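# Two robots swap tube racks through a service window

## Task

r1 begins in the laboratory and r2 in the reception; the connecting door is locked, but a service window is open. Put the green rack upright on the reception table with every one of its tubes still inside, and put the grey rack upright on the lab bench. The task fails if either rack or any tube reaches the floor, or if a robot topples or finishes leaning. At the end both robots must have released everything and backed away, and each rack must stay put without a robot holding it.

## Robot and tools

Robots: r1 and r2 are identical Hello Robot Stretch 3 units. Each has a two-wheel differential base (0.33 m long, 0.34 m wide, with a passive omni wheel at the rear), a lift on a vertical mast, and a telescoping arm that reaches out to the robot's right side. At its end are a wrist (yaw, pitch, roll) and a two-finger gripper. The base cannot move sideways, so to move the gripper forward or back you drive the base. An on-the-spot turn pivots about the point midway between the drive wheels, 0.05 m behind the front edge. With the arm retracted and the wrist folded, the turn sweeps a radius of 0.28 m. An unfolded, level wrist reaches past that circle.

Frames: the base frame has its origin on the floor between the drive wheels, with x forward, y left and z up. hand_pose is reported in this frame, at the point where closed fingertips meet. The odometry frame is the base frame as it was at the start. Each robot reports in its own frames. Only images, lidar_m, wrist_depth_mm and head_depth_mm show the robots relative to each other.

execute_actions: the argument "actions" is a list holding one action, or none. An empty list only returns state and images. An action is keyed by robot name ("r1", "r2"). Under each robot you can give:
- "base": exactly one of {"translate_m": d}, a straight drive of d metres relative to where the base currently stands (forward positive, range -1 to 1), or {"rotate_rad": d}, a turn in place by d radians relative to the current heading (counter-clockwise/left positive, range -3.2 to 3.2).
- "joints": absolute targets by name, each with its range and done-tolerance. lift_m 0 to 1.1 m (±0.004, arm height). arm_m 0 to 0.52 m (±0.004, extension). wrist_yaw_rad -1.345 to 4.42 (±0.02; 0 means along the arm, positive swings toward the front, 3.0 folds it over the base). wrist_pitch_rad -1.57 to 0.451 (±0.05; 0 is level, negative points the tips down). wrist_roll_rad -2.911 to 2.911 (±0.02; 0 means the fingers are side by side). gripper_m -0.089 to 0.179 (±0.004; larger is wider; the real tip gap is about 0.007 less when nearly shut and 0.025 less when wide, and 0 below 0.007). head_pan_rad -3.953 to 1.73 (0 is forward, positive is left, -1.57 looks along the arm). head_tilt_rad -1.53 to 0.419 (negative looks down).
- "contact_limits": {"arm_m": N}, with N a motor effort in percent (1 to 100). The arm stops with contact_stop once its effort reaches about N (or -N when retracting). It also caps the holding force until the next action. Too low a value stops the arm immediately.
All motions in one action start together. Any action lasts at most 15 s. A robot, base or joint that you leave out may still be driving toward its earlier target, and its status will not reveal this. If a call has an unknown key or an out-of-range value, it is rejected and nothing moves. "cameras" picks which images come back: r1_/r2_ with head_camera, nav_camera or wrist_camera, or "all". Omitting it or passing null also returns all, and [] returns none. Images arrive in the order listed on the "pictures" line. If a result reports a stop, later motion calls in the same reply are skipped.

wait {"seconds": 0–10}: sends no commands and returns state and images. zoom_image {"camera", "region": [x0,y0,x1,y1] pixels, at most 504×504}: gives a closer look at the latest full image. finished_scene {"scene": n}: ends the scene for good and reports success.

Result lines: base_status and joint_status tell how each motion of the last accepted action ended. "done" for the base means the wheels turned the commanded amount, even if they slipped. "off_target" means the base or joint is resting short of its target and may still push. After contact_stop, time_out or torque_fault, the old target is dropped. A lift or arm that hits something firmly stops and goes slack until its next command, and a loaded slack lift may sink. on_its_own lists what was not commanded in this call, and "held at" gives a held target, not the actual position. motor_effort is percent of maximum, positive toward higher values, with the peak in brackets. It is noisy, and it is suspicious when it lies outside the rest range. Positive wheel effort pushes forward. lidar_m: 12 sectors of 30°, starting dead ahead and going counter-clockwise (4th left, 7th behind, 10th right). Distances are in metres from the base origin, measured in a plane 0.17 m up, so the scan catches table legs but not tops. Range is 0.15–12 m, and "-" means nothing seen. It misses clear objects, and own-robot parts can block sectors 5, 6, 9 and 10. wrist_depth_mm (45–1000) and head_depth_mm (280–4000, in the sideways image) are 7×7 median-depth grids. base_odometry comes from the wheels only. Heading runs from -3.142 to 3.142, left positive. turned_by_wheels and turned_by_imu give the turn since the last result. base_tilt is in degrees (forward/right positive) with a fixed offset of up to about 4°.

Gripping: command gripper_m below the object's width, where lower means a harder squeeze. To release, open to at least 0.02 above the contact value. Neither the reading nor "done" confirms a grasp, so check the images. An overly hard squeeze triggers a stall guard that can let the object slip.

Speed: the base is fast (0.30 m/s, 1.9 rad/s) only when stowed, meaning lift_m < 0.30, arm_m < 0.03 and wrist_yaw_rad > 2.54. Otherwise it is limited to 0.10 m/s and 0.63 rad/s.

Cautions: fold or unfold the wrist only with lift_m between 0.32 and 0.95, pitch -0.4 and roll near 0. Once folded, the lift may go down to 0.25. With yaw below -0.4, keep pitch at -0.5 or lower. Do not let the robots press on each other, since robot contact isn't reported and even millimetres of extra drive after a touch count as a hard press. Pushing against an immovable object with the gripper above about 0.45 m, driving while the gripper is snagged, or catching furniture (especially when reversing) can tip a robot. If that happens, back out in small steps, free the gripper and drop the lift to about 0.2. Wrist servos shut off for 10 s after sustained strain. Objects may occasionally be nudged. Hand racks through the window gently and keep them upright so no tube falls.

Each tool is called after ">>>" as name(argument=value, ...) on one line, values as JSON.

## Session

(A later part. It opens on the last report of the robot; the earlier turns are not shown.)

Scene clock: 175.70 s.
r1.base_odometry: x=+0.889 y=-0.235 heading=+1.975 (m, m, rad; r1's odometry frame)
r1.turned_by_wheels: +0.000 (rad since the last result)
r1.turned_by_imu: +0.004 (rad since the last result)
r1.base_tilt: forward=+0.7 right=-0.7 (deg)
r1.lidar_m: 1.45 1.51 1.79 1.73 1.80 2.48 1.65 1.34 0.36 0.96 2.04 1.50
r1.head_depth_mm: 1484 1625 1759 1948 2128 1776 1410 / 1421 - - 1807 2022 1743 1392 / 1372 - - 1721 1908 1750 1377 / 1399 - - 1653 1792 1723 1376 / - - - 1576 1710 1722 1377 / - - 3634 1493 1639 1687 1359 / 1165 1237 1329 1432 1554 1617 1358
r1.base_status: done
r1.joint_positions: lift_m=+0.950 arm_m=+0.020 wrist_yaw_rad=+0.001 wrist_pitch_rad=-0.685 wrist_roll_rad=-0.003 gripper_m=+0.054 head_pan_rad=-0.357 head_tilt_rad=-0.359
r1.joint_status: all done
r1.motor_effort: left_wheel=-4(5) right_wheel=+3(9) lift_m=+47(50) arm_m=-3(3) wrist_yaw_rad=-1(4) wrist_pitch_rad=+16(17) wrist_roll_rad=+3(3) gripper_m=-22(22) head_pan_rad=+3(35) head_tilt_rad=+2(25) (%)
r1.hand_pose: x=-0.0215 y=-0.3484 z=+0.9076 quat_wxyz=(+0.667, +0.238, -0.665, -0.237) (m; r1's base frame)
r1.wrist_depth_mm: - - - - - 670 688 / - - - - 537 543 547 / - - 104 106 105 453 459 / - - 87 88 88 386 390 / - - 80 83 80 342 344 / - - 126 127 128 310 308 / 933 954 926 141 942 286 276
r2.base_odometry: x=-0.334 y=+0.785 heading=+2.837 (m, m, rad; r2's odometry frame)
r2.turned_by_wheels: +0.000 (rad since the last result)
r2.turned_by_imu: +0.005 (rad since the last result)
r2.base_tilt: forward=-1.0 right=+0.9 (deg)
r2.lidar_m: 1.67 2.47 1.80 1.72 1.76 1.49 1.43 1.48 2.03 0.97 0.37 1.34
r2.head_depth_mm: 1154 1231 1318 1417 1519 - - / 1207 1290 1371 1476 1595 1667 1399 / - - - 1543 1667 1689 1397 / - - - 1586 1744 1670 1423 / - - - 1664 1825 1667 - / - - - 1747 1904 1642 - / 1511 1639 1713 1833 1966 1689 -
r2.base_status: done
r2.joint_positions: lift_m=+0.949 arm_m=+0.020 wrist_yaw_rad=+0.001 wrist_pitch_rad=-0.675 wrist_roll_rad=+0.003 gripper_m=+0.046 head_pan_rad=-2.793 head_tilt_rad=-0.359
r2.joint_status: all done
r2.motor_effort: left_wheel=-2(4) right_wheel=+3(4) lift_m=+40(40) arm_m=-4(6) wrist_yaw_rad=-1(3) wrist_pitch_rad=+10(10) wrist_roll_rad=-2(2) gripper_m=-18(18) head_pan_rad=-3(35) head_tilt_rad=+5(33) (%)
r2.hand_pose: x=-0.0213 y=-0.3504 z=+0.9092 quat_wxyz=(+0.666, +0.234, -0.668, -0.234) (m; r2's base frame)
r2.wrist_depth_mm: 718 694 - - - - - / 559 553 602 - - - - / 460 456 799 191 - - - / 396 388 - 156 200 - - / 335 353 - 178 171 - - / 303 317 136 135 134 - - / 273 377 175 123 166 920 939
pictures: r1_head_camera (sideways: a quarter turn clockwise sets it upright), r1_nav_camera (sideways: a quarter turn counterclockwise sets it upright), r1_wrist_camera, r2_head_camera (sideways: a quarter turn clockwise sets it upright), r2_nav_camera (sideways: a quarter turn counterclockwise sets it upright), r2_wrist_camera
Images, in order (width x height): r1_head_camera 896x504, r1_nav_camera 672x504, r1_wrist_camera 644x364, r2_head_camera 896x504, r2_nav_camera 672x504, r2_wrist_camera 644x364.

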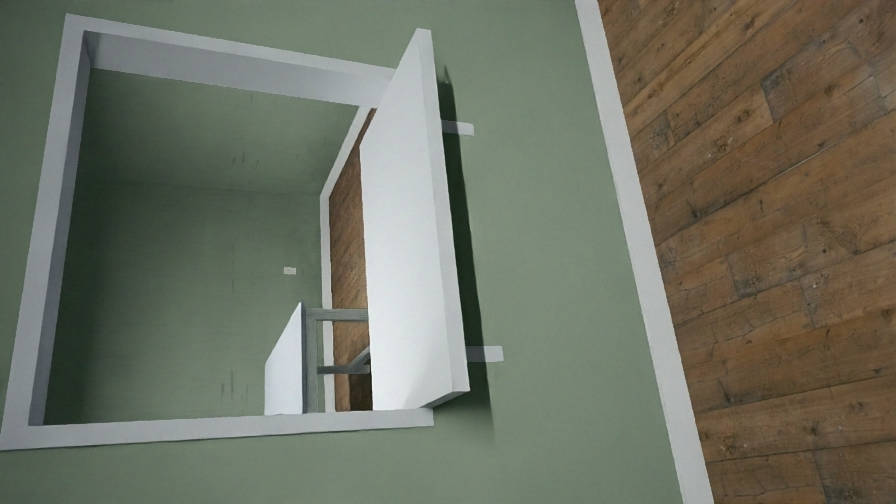

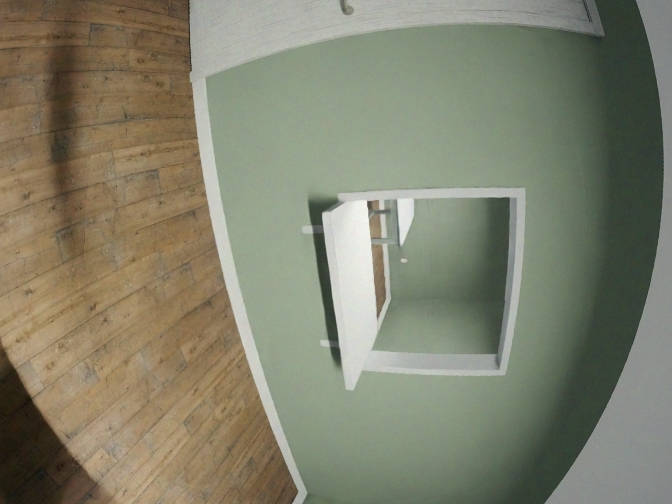

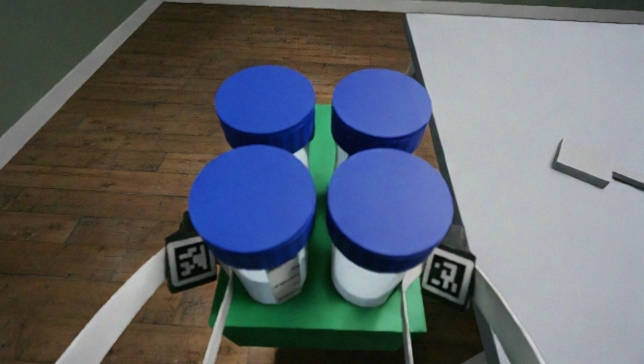

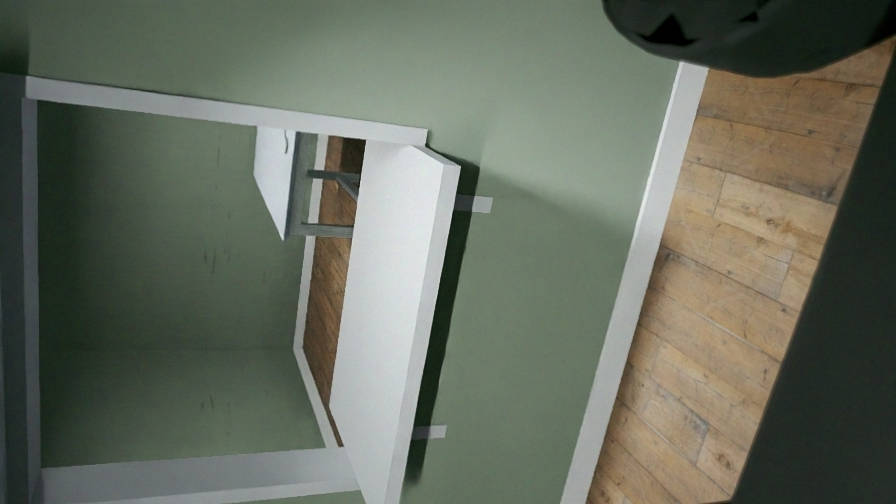

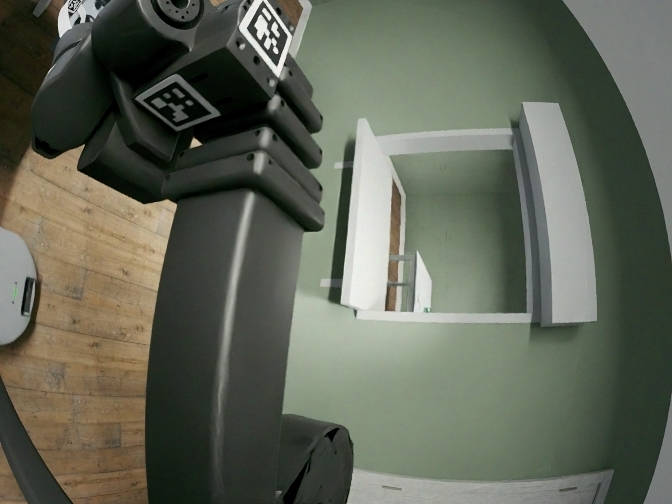

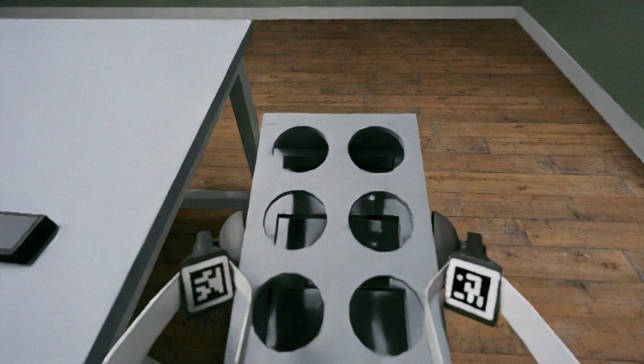

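>>> execute_actions(actions=[{"r1":{"base":{"rotate_rad":-0.73}},"r2":{"base":{"rotate_rad":0.53}}}], cameras=[])

>>> execute_actions(actions=[{"r1":{"base":{"translate_m":1.0},"joints":{"head_pan_rad":-1.57,"head_tilt_rad":-0.6,"arm_m":0}},"r2":{"base":{"translate_m":-0.84},"joints":{"head_pan_rad":-1.57,"head_tilt_rad":-0.6,"arm_m":0}}}], cameras=[])

>>> execute_actions(actions=[{"r1":{"base":{"rotate_rad":2.295},"joints":{"arm_m":0.15}},"r2":{"base":{"rotate_rad":-2.127},"joints":{"arm_m":0.15}}}])

Scene clock: 198.73 s.
r1.base_odometry: x=+0.889 y=-0.235 heading=+1.245 (m, m, rad; r1's odometry frame)
r1.turned_by_wheels: -0.730 (rad since the last result)
r1.turned_by_imu: -0.734 (rad since the last result)
r1.base_tilt: forward=+0.8 right=-0.7 (deg)
r1.lidar_m: 1.62 1.45 1.45 1.72 1.73 1.74 2.09 2.87 1.65 0.36 0.96 2.64
r1.head_depth_mm: 2526 2661 2834 2984 2379 1769 1394 / 2642 2825 2961 3176 2338 1740 1399 / 2773 2920 3161 3222 2303 1733 1386 / 2683 2928 3170 3271 2278 1740 1378 / 2274 2452 2608 2798 2262 1717 1374 / 1947 2072 2227 2351 2251 1698 1368 / 1708 1806 1907 2034 2052 1681 1355
r1.base_status: done
r1.joint_positions: lift_m=+0.950 arm_m=+0.020 wrist_yaw_rad=+0.001 wrist_pitch_rad=-0.685 wrist_roll_rad=-0.003 gripper_m=+0.054 head_pan_rad=-0.357 head_tilt_rad=-0.359
r1.joint_status: not commanded
r1.motor_effort: left_wheel=+3(9) right_wheel=-3(8) lift_m=+48(48) arm_m=-3(3) wrist_yaw_rad=+0(0) wrist_pitch_rad=+16(17) wrist_roll_rad=+3(3) gripper_m=-22(21) head_pan_rad=+3(3) head_tilt_rad=+4(4) (%)
r1.hand_pose: x=-0.0215 y=-0.3484 z=+0.9076 quat_wxyz=(+0.667, +0.238, -0.665, -0.237) (m; r1's base frame)
r1.wrist_depth_mm: - 633 628 656 669 668 680 / - 517 502 506 548 553 611 / - 458 104 106 105 463 - / - 402 88 88 89 - - / - - 80 83 80 - - / - - 127 128 128 - - / 946 936 276 140 923 - 972
r2.base_odometry: x=-0.334 y=+0.785 heading=-2.916 (m, m, rad; r2's odometry frame)
r2.turned_by_wheels: +0.530 (rad since the last result)
r2.turned_by_imu: +0.523 (rad since the last result)
r2.base_tilt: forward=-0.9 right=+0.9 (deg)
r2.lidar_m: 2.46 1.80 1.72 1.77 1.49 1.43 1.49 2.03 0.96 0.37 1.35 1.67
r2.head_depth_mm: - - - 1593 1704 - - / 1524 1645 1784 1756 1889 1691 1402 / 1674 1772 1874 2007 2067 1679 1397 / 1876 1991 2116 2280 2177 1670 1421 / 2100 2258 2417 2632 2166 1664 - / 2393 2609 2847 2908 2163 1647 - / 2652 2839 3046 3036 2138 1684 -
r2.base_status: done
r2.joint_positions: lift_m=+0.949 arm_m=+0.020 wrist_yaw_rad=+0.001 wrist_pitch_rad=-0.675 wrist_roll_rad=+0.003 gripper_m=+0.046 head_pan_rad=-2.793 head_tilt_rad=-0.359
r2.joint_status: not commanded
r2.motor_effort: left_wheel=-2(5) right_wheel=+3(5) lift_m=+39(40) arm_m=-4(4) wrist_yaw_rad=-2(1) wrist_pitch_rad=+10(10) wrist_roll_rad=-2(2) gripper_m=-18(18) head_pan_rad=-3(4) head_tilt_rad=+5(4) (%)
r2.hand_pose: x=-0.0213 y=-0.3503 z=+0.9092 quat_wxyz=(+0.666, +0.234, -0.668, -0.234) (m; r2's base frame)
r2.wrist_depth_mm: 699 703 700 681 683 - - / 552 561 546 535 539 - - / 460 460 420 191 461 - - / 416 390 373 156 200 - - / - 348 253 178 172 - - / - - 136 135 134 - - / 971 958 176 124 166 938 933
pictures: none
No camera images: the call's "cameras" was empty. Leave "cameras" out to get every camera's image.

Scene clock: 209.67 s.
r1.base_odometry: x=+1.209 y=+0.713 heading=+1.245 (m, m, rad; r1's odometry frame)
r1.turned_by_wheels: +0.000 (rad since the last result)
r1.turned_by_imu: +0.005 (rad since the last result)
r1.base_tilt: forward=+0.7 right=-0.8 (deg)
r1.lidar_m: 0.78 0.70 0.70 0.85 1.56 2.40 2.88 1.00 0.99 2.64 2.37 1.26
r1.head_depth_mm: 3456 3775 3273 2309 - - - / 3202 3719 3194 2255 1809 - - / 2916 3339 3187 2234 1866 - - / 2652 3014 3102 2230 1889 - - / 2448 2707 2899 2183 1714 1362 1190 / 2255 2524 2676 2179 1701 1392 1189 / 2120 2312 2571 2160 1682 1389 1173
r1.base_status: done
r1.joint_positions: lift_m=+0.950 arm_m=+0.000 wrist_yaw_rad=+0.001 wrist_pitch_rad=-0.685 wrist_roll_rad=-0.003 gripper_m=+0.054 head_pan_rad=-1.563 head_tilt_rad=-0.592
r1.joint_status: all done
r1.motor_effort: left_wheel=+2(8) right_wheel=-3(3) lift_m=+48(48) arm_m=-3(1) wrist_yaw_rad=+0(0) wrist_pitch_rad=+16(16) wrist_roll_rad=+3(3) gripper_m=-21(21) head_pan_rad=-3(37) head_tilt_rad=-4(19) (%)
r1.hand_pose: x=-0.0215 y=-0.3284 z=+0.9076 quat_wxyz=(+0.667, +0.238, -0.665, -0.237) (m; r1's base frame)
r1.wrist_depth_mm: - - - - - - 701 / - - - - - - 604 / - - 104 106 105 - - / - - 87 88 89 - - / - - 80 83 80 - - / - - 127 127 128 - - / 933 972 929 141 946 986 962
r2.base_odometry: x=+0.485 y=+0.972 heading=-2.917 (m, m, rad; r2's odometry frame)
r2.turned_by_wheels: +0.000 (rad since the last result)
r2.turned_by_imu: +0.003 (rad since the last result)
r2.base_tilt: forward=-1.0 right=+0.9 (deg)
r2.lidar_m: 3.04 2.21 2.13 1.01 0.74 0.71 0.74 1.01 2.61 2.71 1.08 0.94
r2.head_depth_mm: 2163 2360 2597 2194 - - - / 2265 2482 2691 2168 - - - / 2381 2638 2757 2123 1848 - - / 2498 2800 2849 2106 - - - / 2670 2965 2813 2086 1674 1316 1174 / 2819 3199 2761 2074 1647 1367 1163 / 3017 3447 2730 2046 1641 1351 1157
r2.base_status: done
r2.joint_positions: lift_m=+0.949 arm_m=+0.000 wrist_yaw_rad=+0.001 wrist_pitch_rad=-0.675 wrist_roll_rad=+0.003 gripper_m=+0.046 head_pan_rad=-1.577 head_tilt_rad=-0.592
r2.joint_status: all done
r2.motor_effort: left_wheel=-2(6) right_wheel=+3(4) lift_m=+40(40) arm_m=-4(4) wrist_yaw_rad=-1(1) wrist_pitch_rad=+10(10) wrist_roll_rad=-2(2) gripper_m=-18(18) head_pan_rad=+3(33) head_tilt_rad=-4(25) (%)
r2.hand_pose: x=-0.0213 y=-0.3303 z=+0.9092 quat_wxyz=(+0.666, +0.234, -0.668, -0.234) (m; r2's base frame)
r2.wrist_depth_mm: 722 - - - - - - / 660 - - - - - - / - - - 191 - - - / - - - 157 200 - - / - - - 179 171 - - / - - 136 135 134 - - / 945 971 177 123 167 923 931
pictures: none
No camera images: the call's "cameras" was empty. Leave "cameras" out to get every camera's image.

Scene clock: 214.23 s.
r1.base_odometry: x=+1.209 y=+0.713 heading=-2.743 (m, m, rad; r1's odometry frame)
r1.turned_by_wheels: +2.295 (rad since the last result)
r1.turned_by_imu: +2.307 (rad since the last result)
r1.base_tilt: forward=+0.7 right=-0.8 (deg)
r1.lidar_m: 2.39 2.47 1.00 1.14 0.99 2.46 2.37 0.99 0.73 0.70 0.73 1.00
r1.head_depth_mm: - - 3614 - 662 1139 1220 / - - 3639 - 655 1148 1207 / - - 3087 - 651 1149 1203 / - 2964 3254 522 653 1148 1202 / - 2540 2537 835 652 1146 1188 / 1351 1535 1068 824 667 1144 1183 / 1352 - 1060 816 678 1135 1174
r1.base_status: done
r1.joint_positions: lift_m=+0.950 arm_m=+0.150 wrist_yaw_rad=+0.000 wrist_pitch_rad=-0.685 wrist_roll_rad=-0.003 gripper_m=+0.054 head_pan_rad=-1.563 head_tilt_rad=-0.593
r1.joint_status: all done
r1.motor_effort: left_wheel=-3(8) right_wheel=+3(7) lift_m=+48(47) arm_m=+5(5) wrist_yaw_rad=+0(1) wrist_pitch_rad=+17(17) wrist_roll_rad=+3(3) gripper_m=-22(22) head_pan_rad=-2(3) head_tilt_rad=-3(4) (%)
r1.hand_pose: x=-0.0216 y=-0.4779 z=+0.9076 quat_wxyz=(+0.667, +0.238, -0.665, -0.237) (m; r1's base frame)
r1.wrist_depth_mm: - 550 553 565 567 586 - / 442 448 433 438 466 463 473 / 375 378 104 106 105 388 393 / 326 329 87 88 88 336 339 / 286 287 80 83 80 294 296 / 264 256 127 128 128 264 263 / 920 887 911 141 255 946 257
r2.base_odometry: x=+0.485 y=+0.972 heading=+1.240 (m, m, rad; r2's odometry frame)
r2.turned_by_wheels: -2.127 (rad since the last result)
r2.turned_by_imu: -2.099 (rad since the last result)
r2.base_tilt: forward=-1.1 right=+0.9 (deg)
r2.lidar_m: 2.61 2.71 1.08 0.95 3.09 2.22 2.13 1.02 0.74 0.71 0.74 1.00
r2.head_depth_mm: 586 644 704 - 998 1221 1199 / - - - - 1033 1215 1188 / - - 3184 - 1018 1213 1186 / - 3605 2786 - 1042 1209 1184 / - 3699 1076 796 692 1205 1174 / 1394 1565 1018 787 687 1199 1165 / 1273 3587 998 781 682 1199 1162
r2.base_status: done
r2.joint_positions: lift_m=+0.949 arm_m=+0.150 wrist_yaw_rad=+0.001 wrist_pitch_rad=-0.675 wrist_roll_rad=+0.003 gripper_m=+0.046 head_pan_rad=-1.577 head_tilt_rad=-0.592
r2.joint_status: all done
r2.motor_effort: left_wheel=+2(5) right_wheel=-3(8) lift_m=+40(39) arm_m=+4(0) wrist_yaw_rad=-1(1) wrist_pitch_rad=+10(10) wrist_roll_rad=-2(2) gripper_m=-18(18) head_pan_rad=+2(3) head_tilt_rad=-3(4) (%)
r2.hand_pose: x=-0.0214 y=-0.4796 z=+0.9092 quat_wxyz=(+0.666, +0.234, -0.668, -0.234) (m; r2's base frame)
r2.wrist_depth_mm: 614 612 597 585 - 340 289 / 481 482 470 467 457 340 329 / 400 393 390 191 359 373 376 / 338 334 329 157 199 348 443 / 294 292 229 178 172 293 533 / 265 260 136 135 134 258 673 / 981 954 176 123 166 876 878
pictures: r1_head_camera (sideways: a quarter turn clockwise sets it upright), r1_nav_camera (sideways: a quarter turn counterclockwise sets it upright), r1_wrist_camera, r2_head_camera (sideways: a quarter turn clockwise sets it upright), r2_nav_camera (sideways: a quarter turn counterclockwise sets it upright), r2_wrist_camera
Images, in order (width x height): r1_head_camera 896x504, r1_nav_camera 672x504, r1_wrist_camera 644x364, r2_head_camera 896x504, r2_nav_camera 672x504, r2_wrist_camera 644x364.

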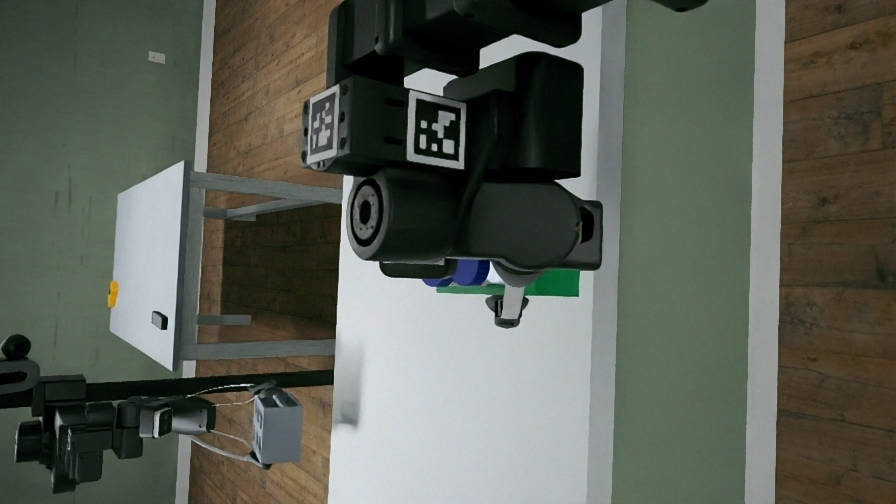

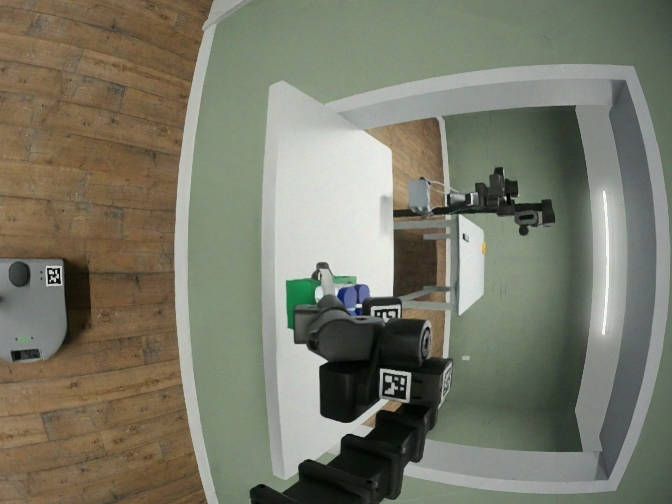

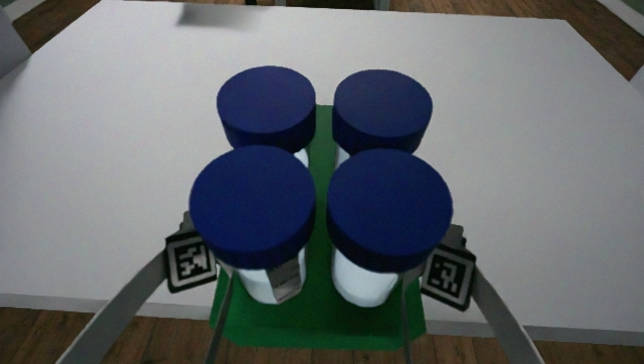

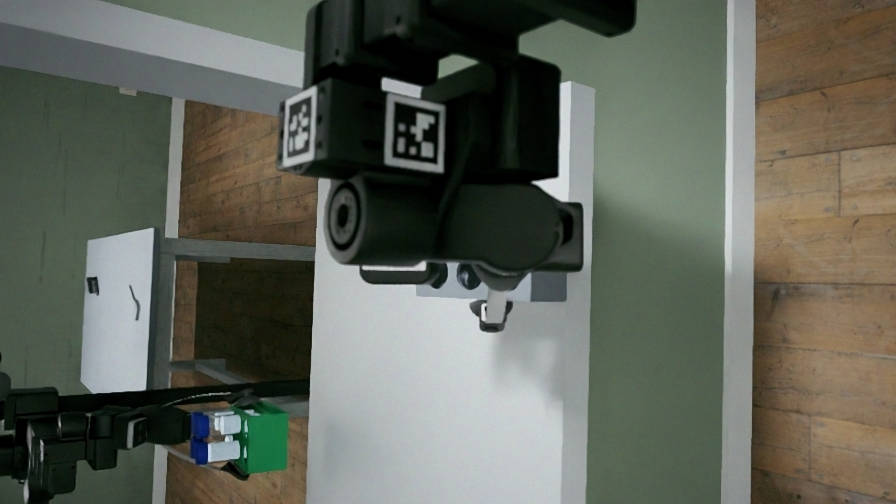

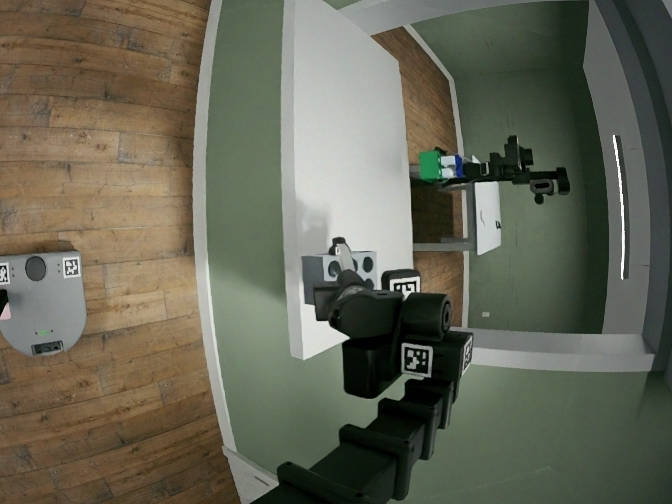

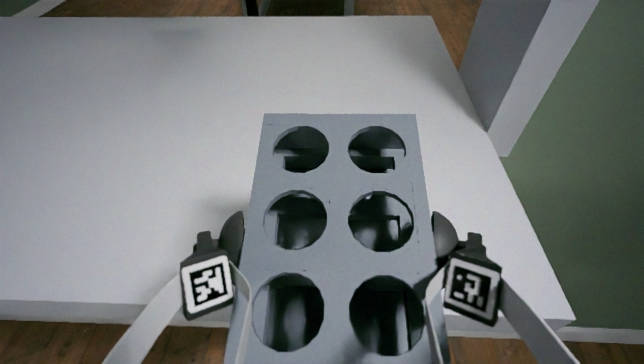

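>>> execute_actions(actions=[{"r1":{"joints":{"arm_m":0.44,"lift_m":0.91}},"r2":{"joints":{"arm_m":0.44,"lift_m":0.915}}}], cameras=["r1_head_camera","r2_head_camera"])

Scene clock: 224.17 s.
r1.base_odometry: x=+1.209 y=+0.713 heading=-2.743 (m, m, rad; r1's odometry frame)
r1.turned_by_wheels: +0.000 (rad since the last result)
r1.turned_by_imu: +0.000 (rad since the last result)
r1.base_tilt: forward=+0.7 right=-0.6 (deg)
r1.lidar_m: 2.39 2.48 1.00 1.14 0.99 2.46 2.37 0.99 0.73 0.70 0.72 0.99
r1.head_depth_mm: - - 3362 - - 1177 1223 / - - - 821 688 1145 1211 / - 3775 - 849 682 1144 1208 / - 2909 - 801 676 1148 1197 / - 2561 2593 829 671 1137 1191 / 1374 - 1689 821 664 1143 1192 / - 841 861 777 677 1137 1182
r1.base_status: not commanded
r1.joint_positions: lift_m=+0.910 arm_m=+0.440 wrist_yaw_rad=+0.000 wrist_pitch_rad=-0.685 wrist_roll_rad=-0.003 gripper_m=+0.054 head_pan_rad=-1.563 head_tilt_rad=-0.593
r1.joint_status: all done
r1.motor_effort: left_wheel=-3(3) right_wheel=+3(3) lift_m=+32(44) arm_m=+5(6) wrist_yaw_rad=-1(1) wrist_pitch_rad=+17(17) wrist_roll_rad=+3(3) gripper_m=-21(22) head_pan_rad=-3(3) head_tilt_rad=-2(4) (%)
r1.hand_pose: x=-0.0216 y=-0.7678 z=+0.8680 quat_wxyz=(+0.667, +0.238, -0.665, -0.238) (m; r1's base frame)
r1.wrist_depth_mm: - - - - - - - / 374 372 362 366 384 393 - / 318 318 105 105 105 331 329 / 272 273 87 88 88 283 285 / 240 241 80 83 80 248 248 / 214 215 127 128 128 222 222 / 197 194 190 141 190 200 200
r2.base_odometry: x=+0.485 y=+0.972 heading=+1.240 (m, m, rad; r2's odometry frame)
r2.turned_by_wheels: +0.000 (rad since the last result)
r2.turned_by_imu: +0.001 (rad since the last result)
r2.base_tilt: forward=-0.9 right=+1.0 (deg)
r2.lidar_m: 2.62 2.71 1.08 0.94 3.11 2.22 2.14 1.02 0.74 0.71 0.74 1.00
r2.head_depth_mm: 586 644 711 - - 1266 1196 / - - - 817 710 1217 1192 / - - 1001 810 704 1212 1185 / - 3631 - 788 698 1207 1179 / - 3760 1076 795 693 1201 1174 / 2545 2345 1060 788 687 1198 1167 / 1303 837 816 756 680 1197 1159
r2.base_status: not commanded
r2.joint_positions: lift_m=+0.916 arm_m=+0.440 wrist_yaw_rad=+0.001 wrist_pitch_rad=-0.675 wrist_roll_rad=+0.003 gripper_m=+0.046 head_pan_rad=-1.577 head_tilt_rad=-0.592
r2.joint_status: all done
r2.motor_effort: left_wheel=+2(2) right_wheel=-3(2) lift_m=+18(39) arm_m=+4(2) wrist_yaw_rad=-1(1) wrist_pitch_rad=+10(10) wrist_roll_rad=-2(2) gripper_m=-18(18) head_pan_rad=+3(3) head_tilt_rad=-4(4) (%)
r2.hand_pose: x=-0.0214 y=-0.7695 z=+0.8752 quat_wxyz=(+0.666, +0.234, -0.668, -0.235) (m; r2's base frame)
r2.wrist_depth_mm: - - - - - - - / 413 412 408 400 401 - - / 343 338 335 191 309 352 - / 291 290 279 157 200 281 214 / 254 254 208 179 171 244 214 / 225 224 136 135 134 223 208 / 201 201 177 123 166 194 193
pictures: r1_head_camera (sideways: a quarter turn clockwise sets it upright), r2_head_camera (sideways: a quarter turn clockwise sets it upright)
Images, in order (width x height): r1_head_camera 896x504, r2_head_camera 896x504.

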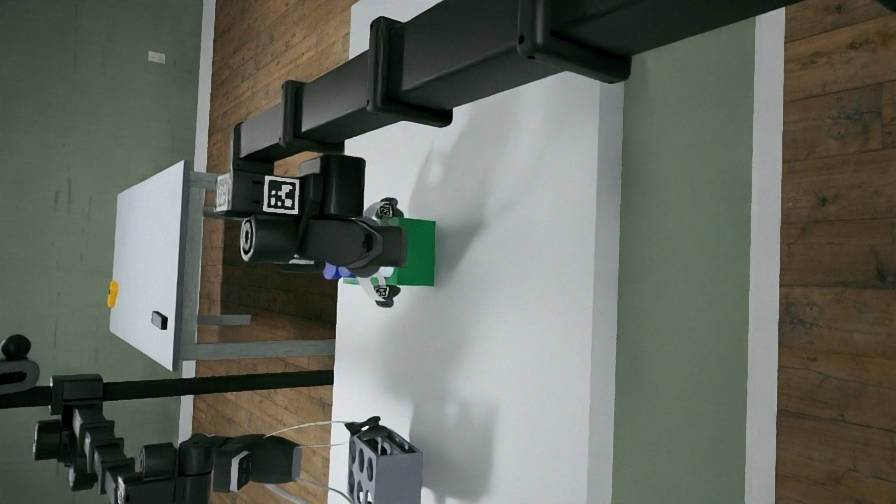

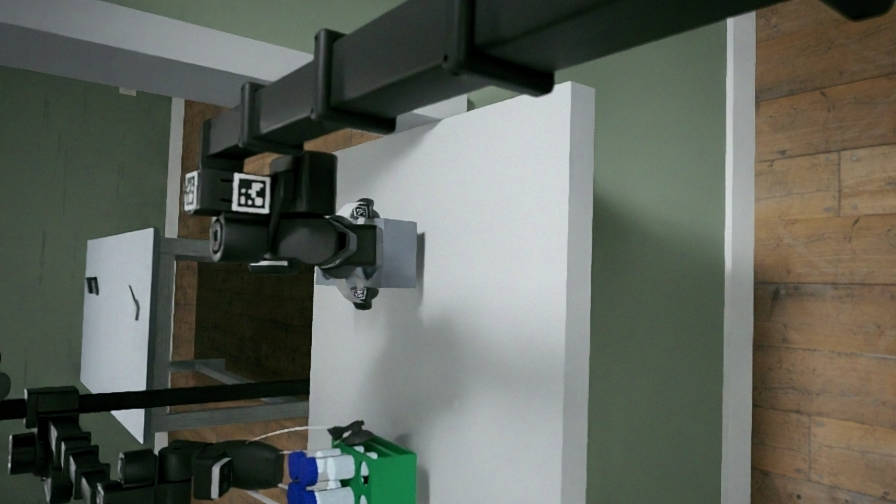

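Offset is +0.041.

>>> execute_actions(actions=[{"r1":{"joints":{"lift_m":0.879}},"r2":{"joints":{"lift_m":0.884}}}], cameras=[])

>>> execute_actions(actions=[{"r1":{"joints":{"gripper_m":0.14}},"r2":{"joints":{"gripper_m":0.14}}}], cameras=[])

>>> execute_actions(actions=[{"r1":{"joints":{"arm_m":0.29,"lift_m":0.876}},"r2":{"joints":{"arm_m":0.29,"lift_m":0.88}}}], cameras=["r1_wrist_camera","r2_wrist_camera"])

Scene clock: 232.63 s.
r1.base_odometry: x=+1.209 y=+0.713 heading=-2.743 (m, m, rad; r1's odometry frame)
r1.turned_by_wheels: +0.000 (rad since the last result)
r1.turned_by_imu: +0.000 (rad since the last result)
r1.base_tilt: forward=+0.8 right=-0.7 (deg)
r1.lidar_m: 2.39 2.47 1.00 1.14 0.99 2.46 2.37 0.99 0.73 0.70 0.73 1.00
r1.head_depth_mm: - - 3274 908 - - 1186 / - - 3401 - 685 1145 1213 / - - - 848 682 1147 1204 / - 2955 3412 806 676 1144 1193 / - 2586 2583 830 670 1144 1193 / 1400 - 1665 824 663 1140 1192 / - 871 872 781 679 1139 1175
r1.base_status: not commanded
r1.joint_positions: lift_m=+0.879 arm_m=+0.440 wrist_yaw_rad=+0.000 wrist_pitch_rad=-0.659 wrist_roll_rad=-0.003 gripper_m=+0.054 head_pan_rad=-1.563 head_tilt_rad=-0.593
r1.joint_status: all done
r1.motor_effort: left_wheel=-3(3) right_wheel=+3(3) lift_m=+27(32) arm_m=+5(5) wrist_yaw_rad=+0(0) wrist_pitch_rad=+4(17) wrist_roll_rad=+3(3) gripper_m=-22(22) head_pan_rad=-3(3) head_tilt_rad=-3(3) (%)
r1.hand_pose: x=-0.0216 y=-0.7725 z=+0.8420 quat_wxyz=(+0.670, +0.229, -0.668, -0.229) (m; r1's base frame)
r1.wrist_depth_mm: - - - - - - - / 341 340 332 126 352 359 363 / 281 285 108 112 110 298 298 / 243 247 87 89 88 253 254 / 213 212 84 106 81 220 222 / 189 189 126 126 129 198 196 / 173 170 149 132 158 175 176
r2.base_odometry: x=+0.485 y=+0.972 heading=+1.240 (m, m, rad; r2's odometry frame)
r2.turned_by_wheels: +0.000 (rad since the last result)
r2.turned_by_imu: +0.000 (rad since the last result)
r2.base_tilt: forward=-0.9 right=+0.9 (deg)
r2.lidar_m: 2.61 2.70 1.08 0.95 3.08 2.21 2.12 1.02 0.74 0.71 0.74 1.00
r2.head_depth_mm: 586 644 731 809 - - 1196 / - - - - 710 1214 1193 / - - - 812 704 1214 1185 / - 3779 - 795 698 1208 1176 / - 3705 1079 796 693 1202 1174 / 2566 2368 1061 786 688 1196 1167 / 1331 848 847 767 681 1198 1156
r2.base_status: not commanded
r2.joint_positions: lift_m=+0.885 arm_m=+0.440 wrist_yaw_rad=+0.001 wrist_pitch_rad=-0.647 wrist_roll_rad=+0.003 gripper_m=+0.046 head_pan_rad=-1.577 head_tilt_rad=-0.592
r2.joint_status: all done
r2.motor_effort: left_wheel=+2(2) right_wheel=-3(3) lift_m=+13(16) arm_m=+4(4) wrist_yaw_rad=-1(1) wrist_pitch_rad=-1(10) wrist_roll_rad=-2(2) gripper_m=-18(19) head_pan_rad=+2(3) head_tilt_rad=-3(4) (%)
r2.hand_pose: x=-0.0214 y=-0.7745 z=+0.8497 quat_wxyz=(+0.670, +0.225, -0.671, -0.225) (m; r2's base frame)
r2.wrist_depth_mm: - - - - - - - / 382 383 377 370 369 - - / 311 310 306 198 297 310 - / 263 261 249 164 204 253 214 / 227 225 200 182 160 220 206 / 200 198 135 136 134 197 191 / 179 177 169 120 149 174 173
pictures: none
No camera images: the call's "cameras" was empty. Leave "cameras" out to get every camera's image.

Scene clock: 234.07 s.
r1.base_odometry: x=+1.209 y=+0.713 heading=-2.743 (m, m, rad; r1's odometry frame)
r1.turned_by_wheels: +0.000 (rad since the last result)
r1.turned_by_imu: +0.000 (rad since the last result)
r1.base_tilt: forward=+0.8 right=-0.7 (deg)
r1.lidar_m: 2.39 2.48 1.00 1.13 0.99 2.46 2.37 0.99 0.73 0.70 0.73 1.00
r1.head_depth_mm: - - 3278 911 - - 1189 / - - 3437 - 685 1143 1209 / - - - 832 682 1145 1208 / - 2911 3464 807 674 1147 1200 / - 2544 2599 831 669 1144 1192 / 1402 - 1673 824 663 1142 1182 / - 867 882 788 677 1137 1174
r1.base_status: not commanded
r1.joint_positions: lift_m=+0.879 arm_m=+0.440 wrist_yaw_rad=+0.000 wrist_pitch_rad=-0.662 wrist_roll_rad=-0.003 gripper_m=+0.140 head_pan_rad=-1.563 head_tilt_rad=-0.593
r1.joint_status: all done
r1.motor_effort: left_wheel=-3(3) right_wheel=+3(3) lift_m=+28(29) arm_m=+4(4) wrist_yaw_rad=+0(1) wrist_pitch_rad=+6(6) wrist_roll_rad=+3(3) gripper_m=+1(95) head_pan_rad=-3(3) head_tilt_rad=-3(3) (%)
r1.hand_pose: x=-0.0216 y=-0.7720 z=+0.8415 quat_wxyz=(+0.670, +0.230, -0.667, -0.230) (m; r1's base frame)
r1.wrist_depth_mm: - - - - - - - / 339 342 330 127 355 356 362 / 283 283 108 113 110 294 294 / 242 242 86 89 87 249 253 / 211 217 96 131 88 226 220 / 191 185 127 127 133 - 194 / - 170 152 135 144 173 175
r2.base_odometry: x=+0.485 y=+0.972 heading=+1.240 (m, m, rad; r2's odometry frame)
r2.turned_by_wheels: +0.000 (rad since the last result)
r2.turned_by_imu: +0.000 (rad since the last result)
r2.base_tilt: forward=-1.0 right=+1.0 (deg)
r2.lidar_m: 2.61 2.70 1.08 0.95 3.09 2.21 2.14 1.02 0.74 0.71 0.74 1.00
r2.head_depth_mm: 585 643 732 808 - - 1198 / - - - - 709 1217 1189 / - - - 810 704 1209 1188 / - 3789 - 792 699 1209 1180 / - 3764 1077 795 693 1203 1170 / 2574 2356 1060 789 687 1205 1167 / 1328 849 848 769 681 1196 1157
r2.base_status: not commanded
r2.joint_positions: lift_m=+0.885 arm_m=+0.440 wrist_yaw_rad=+0.001 wrist_pitch_rad=-0.668 wrist_roll_rad=+0.003 gripper_m=+0.140 head_pan_rad=-1.577 head_tilt_rad=-0.592
r2.joint_status: all done
r2.motor_effort: left_wheel=+2(2) right_wheel=-2(3) lift_m=+16(17) arm_m=+4(4) wrist_yaw_rad=+0(0) wrist_pitch_rad=+7(9) wrist_roll_rad=-2(2) gripper_m=+0(81) head_pan_rad=+3(1) head_tilt_rad=-4(4) (%)
r2.hand_pose: x=-0.0214 y=-0.7709 z=+0.8456 quat_wxyz=(+0.667, +0.232, -0.669, -0.232) (m; r2's base frame)
r2.wrist_depth_mm: - - - - - - - / 362 359 355 352 347 - - / 299 293 293 290 287 287 - / 253 251 251 169 210 244 214 / 221 222 211 185 186 217 203 / 195 198 160 137 152 - 187 / 178 170 149 116 118 167 169
pictures: none
No camera images: the call's "cameras" was empty. Leave "cameras" out to get every camera's image.

Scene clock: 236.43 s.
r1.base_odometry: x=+1.209 y=+0.713 heading=-2.743 (m, m, rad; r1's odometry frame)
r1.turned_by_wheels: +0.000 (rad since the last result)
r1.turned_by_imu: +0.000 (rad since the last result)
r1.base_tilt: forward=+0.7 right=-0.7 (deg)
r1.lidar_m: 2.39 2.48 1.00 1.13 1.00 2.46 2.37 0.99 0.72 0.70 0.73 1.00
r1.head_depth_mm: - - 3278 909 - - 1189 / - - 3402 - 688 1139 1209 / - - 3224 - 682 1148 1211 / - 2963 3230 - 676 1139 1196 / - 2556 2571 837 670 1139 1188 / 1389 1600 1080 822 665 1141 1179 / - 982 1064 783 678 1130 1179
r1.base_status: not commanded
r1.joint_positions: lift_m=+0.876 arm_m=+0.290 wrist_yaw_rad=+0.000 wrist_pitch_rad=-0.662 wrist_roll_rad=-0.003 gripper_m=+0.140 head_pan_rad=-1.563 head_tilt_rad=-0.593
r1.joint_status: all done
r1.motor_effort: left_wheel=-3(3) right_wheel=+3(3) lift_m=+28(29) arm_m=-3(4) wrist_yaw_rad=+0(0) wrist_pitch_rad=+5(6) wrist_roll_rad=+3(3) gripper_m=+0(1) head_pan_rad=-3(3) head_tilt_rad=-4(4) (%)
r1.hand_pose: x=-0.0216 y=-0.6226 z=+0.8385 quat_wxyz=(+0.670, +0.230, -0.667, -0.230) (m; r1's base frame)
r1.wrist_depth_mm: 376 414 428 217 416 438 452 / 304 335 341 222 335 349 359 / 276 277 280 238 280 291 295 / 237 239 241 244 247 248 250 / 208 213 212 212 215 221 217 / 190 182 187 189 189 - 193 / - 168 169 170 170 171 173
r2.base_odometry: x=+0.485 y=+0.972 heading=+1.240 (m, m, rad; r2's odometry frame)
r2.turned_by_wheels: +0.000 (rad since the last result)
r2.turned_by_imu: +0.000 (rad since the last result)
r2.base_tilt: forward=-0.9 right=+1.0 (deg)
r2.lidar_m: 2.62 2.71 1.08 0.95 3.09 2.21 2.13 1.02 0.74 0.71 0.73 1.00
r2.head_depth_mm: 586 644 731 808 - - 1197 / - - 771 - 697 1214 1188 / - - 3218 741 705 1212 1185 / - 3570 3001 - 699 1210 1179 / - 3717 1076 795 692 1209 1171 / 2567 2241 1054 789 688 1200 1167 / 1336 971 863 768 683 1199 1161
r2.base_status: not commanded
r2.joint_positions: lift_m=+0.881 arm_m=+0.290 wrist_yaw_rad=+0.001 wrist_pitch_rad=-0.667 wrist_roll_rad=+0.003 gripper_m=+0.140 head_pan_rad=-1.577 head_tilt_rad=-0.592
r2.joint_status: all done
r2.motor_effort: left_wheel=+2(2) right_wheel=-2(2) lift_m=+16(15) arm_m=-3(1) wrist_yaw_rad=-1(1) wrist_pitch_rad=+6(7) wrist_roll_rad=-2(2) gripper_m=+0(1) head_pan_rad=+3(1) head_tilt_rad=-3(4) (%)
r2.hand_pose: x=-0.0214 y=-0.6218 z=+0.8419 quat_wxyz=(+0.667, +0.231, -0.669, -0.232) (m; r2's base frame)
r2.wrist_depth_mm: 413 424 445 441 431 - 218 / 281 353 350 256 327 315 217 / 276 292 289 216 263 282 216 / 247 246 245 239 240 240 232 / 217 218 213 212 210 214 213 / 191 195 189 187 187 - 186 / 175 167 170 169 168 165 166
pictures: r1_wrist_camera, r2_wrist_camera
Images, in order (width x height): r1_wrist_camera 644x364, r2_wrist_camera 644x364.

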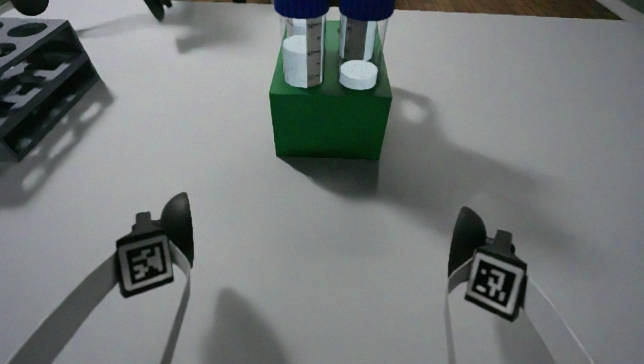

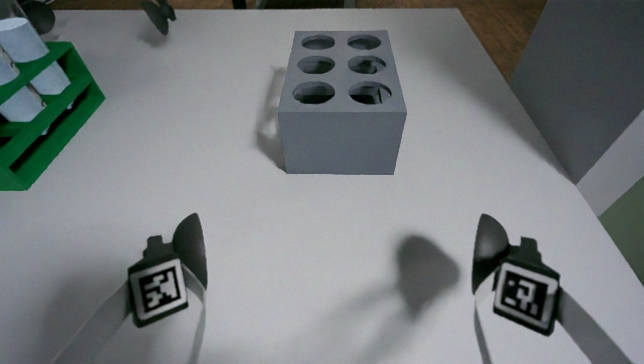

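>>> execute_actions(actions=[{"r1":{"base":{"translate_m":0.284}},"r2":{"base":{"translate_m":0.284}}}], cameras=["r1_wrist_camera","r2_wrist_camera"])

Scene clock: 244.13 s.
r1.base_odometry: x=+0.947 y=+0.603 heading=-2.743 (m, m, rad; r1's odometry frame)
r1.turned_by_wheels: +0.000 (rad since the last result)
r1.turned_by_imu: +0.001 (rad since the last result)
r1.base_tilt: forward=+0.8 right=-0.7 (deg)
r1.lidar_m: 2.10 2.19 3.00 0.95 1.77 2.75 2.65 0.99 0.72 0.70 0.72 1.00
r1.head_depth_mm: - - 3082 830 - - 1187 / - 1026 2581 - 689 1144 1211 / - 2639 3279 - 681 1141 1215 / - 2652 3118 - 672 1145 1206 / - - 3074 833 669 1147 1190 / - 766 782 798 664 1138 1186 / 553 624 703 810 944 1145 1179
r1.base_status: done
r1.joint_positions: lift_m=+0.876 arm_m=+0.290 wrist_yaw_rad=+0.000 wrist_pitch_rad=-0.662 wrist_roll_rad=-0.003 gripper_m=+0.140 head_pan_rad=-1.563 head_tilt_rad=-0.593
r1.joint_status: not commanded
r1.motor_effort: left_wheel=-3(4) right_wheel=+3(9) lift_m=+29(29) arm_m=-3(2) wrist_yaw_rad=+0(0) wrist_pitch_rad=+6(6) wrist_roll_rad=+3(3) gripper_m=+1(0) head_pan_rad=-3(3) head_tilt_rad=-4(3) (%)
r1.hand_pose: x=-0.0216 y=-0.6226 z=+0.8385 quat_wxyz=(+0.670, +0.230, -0.667, -0.230) (m; r1's base frame)
r1.wrist_depth_mm: 210 296 425 439 438 422 430 / 212 297 341 252 344 351 309 / 225 272 272 210 287 292 279 / 244 238 241 237 244 246 250 / 215 215 211 213 215 222 217 / 190 182 187 189 190 - 192 / - 167 169 169 172 172 174
r2.base_odometry: x=+0.578 y=+1.241 heading=+1.240 (m, m, rad; r2's odometry frame)
r2.turned_by_wheels: +0.000 (rad since the last result)
r2.turned_by_imu: -0.001 (rad since the last result)
r2.base_tilt: forward=-0.9 right=+0.9 (deg)
r2.lidar_m: 2.34 2.41 0.99 0.98 3.50 2.52 2.41 1.02 0.74 0.71 0.73 0.99
r2.head_depth_mm: - - 1079 819 - - 1193 / - 997 3090 - 687 1211 1189 / 1349 2431 3219 742 684 1203 1184 / - 3530 3016 - 679 1202 1178 / - 3127 1078 792 694 1193 1173 / - - 1058 787 686 1196 1166 / - - 1049 781 681 1188 1157
r2.base_status: done
r2.joint_positions: lift_m=+0.881 arm_m=+0.290 wrist_yaw_rad=+0.001 wrist_pitch_rad=-0.667 wrist_roll_rad=+0.003 gripper_m=+0.140 head_pan_rad=-1.577 head_tilt_rad=-0.592
r2.joint_status: not commanded
r2.motor_effort: left_wheel=+2(5) right_wheel=-2(4) lift_m=+17(16) arm_m=-3(3) wrist_yaw_rad=+0(1) wrist_pitch_rad=+6(6) wrist_roll_rad=-2(2) gripper_m=+0(0) head_pan_rad=+2(2) head_tilt_rad=-4(4) (%)
r2.hand_pose: x=-0.0214 y=-0.6218 z=+0.8419 quat_wxyz=(+0.667, +0.231, -0.669, -0.232) (m; r2's base frame)
r2.wrist_depth_mm: 474 454 443 197 411 409 420 / 357 354 353 216 330 337 302 / 297 292 289 194 274 280 270 / 247 247 245 216 236 240 237 / 216 218 213 212 210 216 208 / 191 195 188 187 187 - 184 / 176 167 170 169 167 164 166
pictures: r1_wrist_camera, r2_wrist_camera
Images, in order (width x height): r1_wrist_camera 644x364, r2_wrist_camera 644x364.

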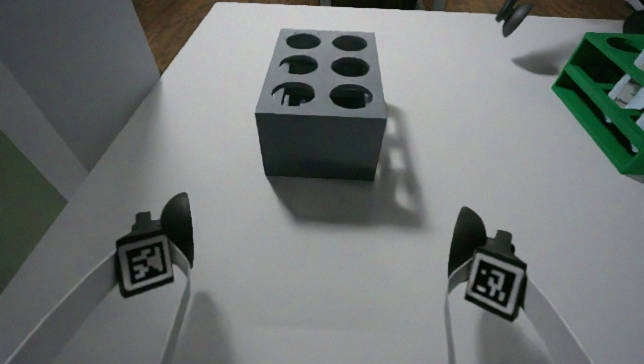

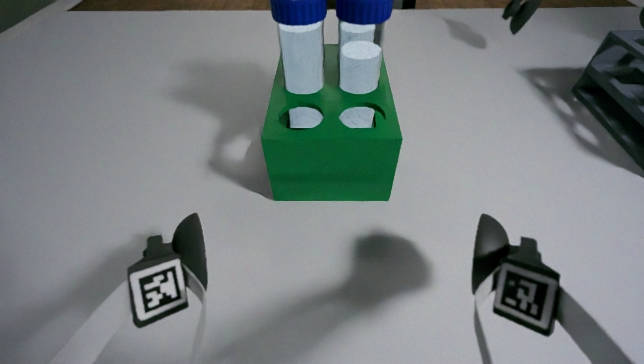

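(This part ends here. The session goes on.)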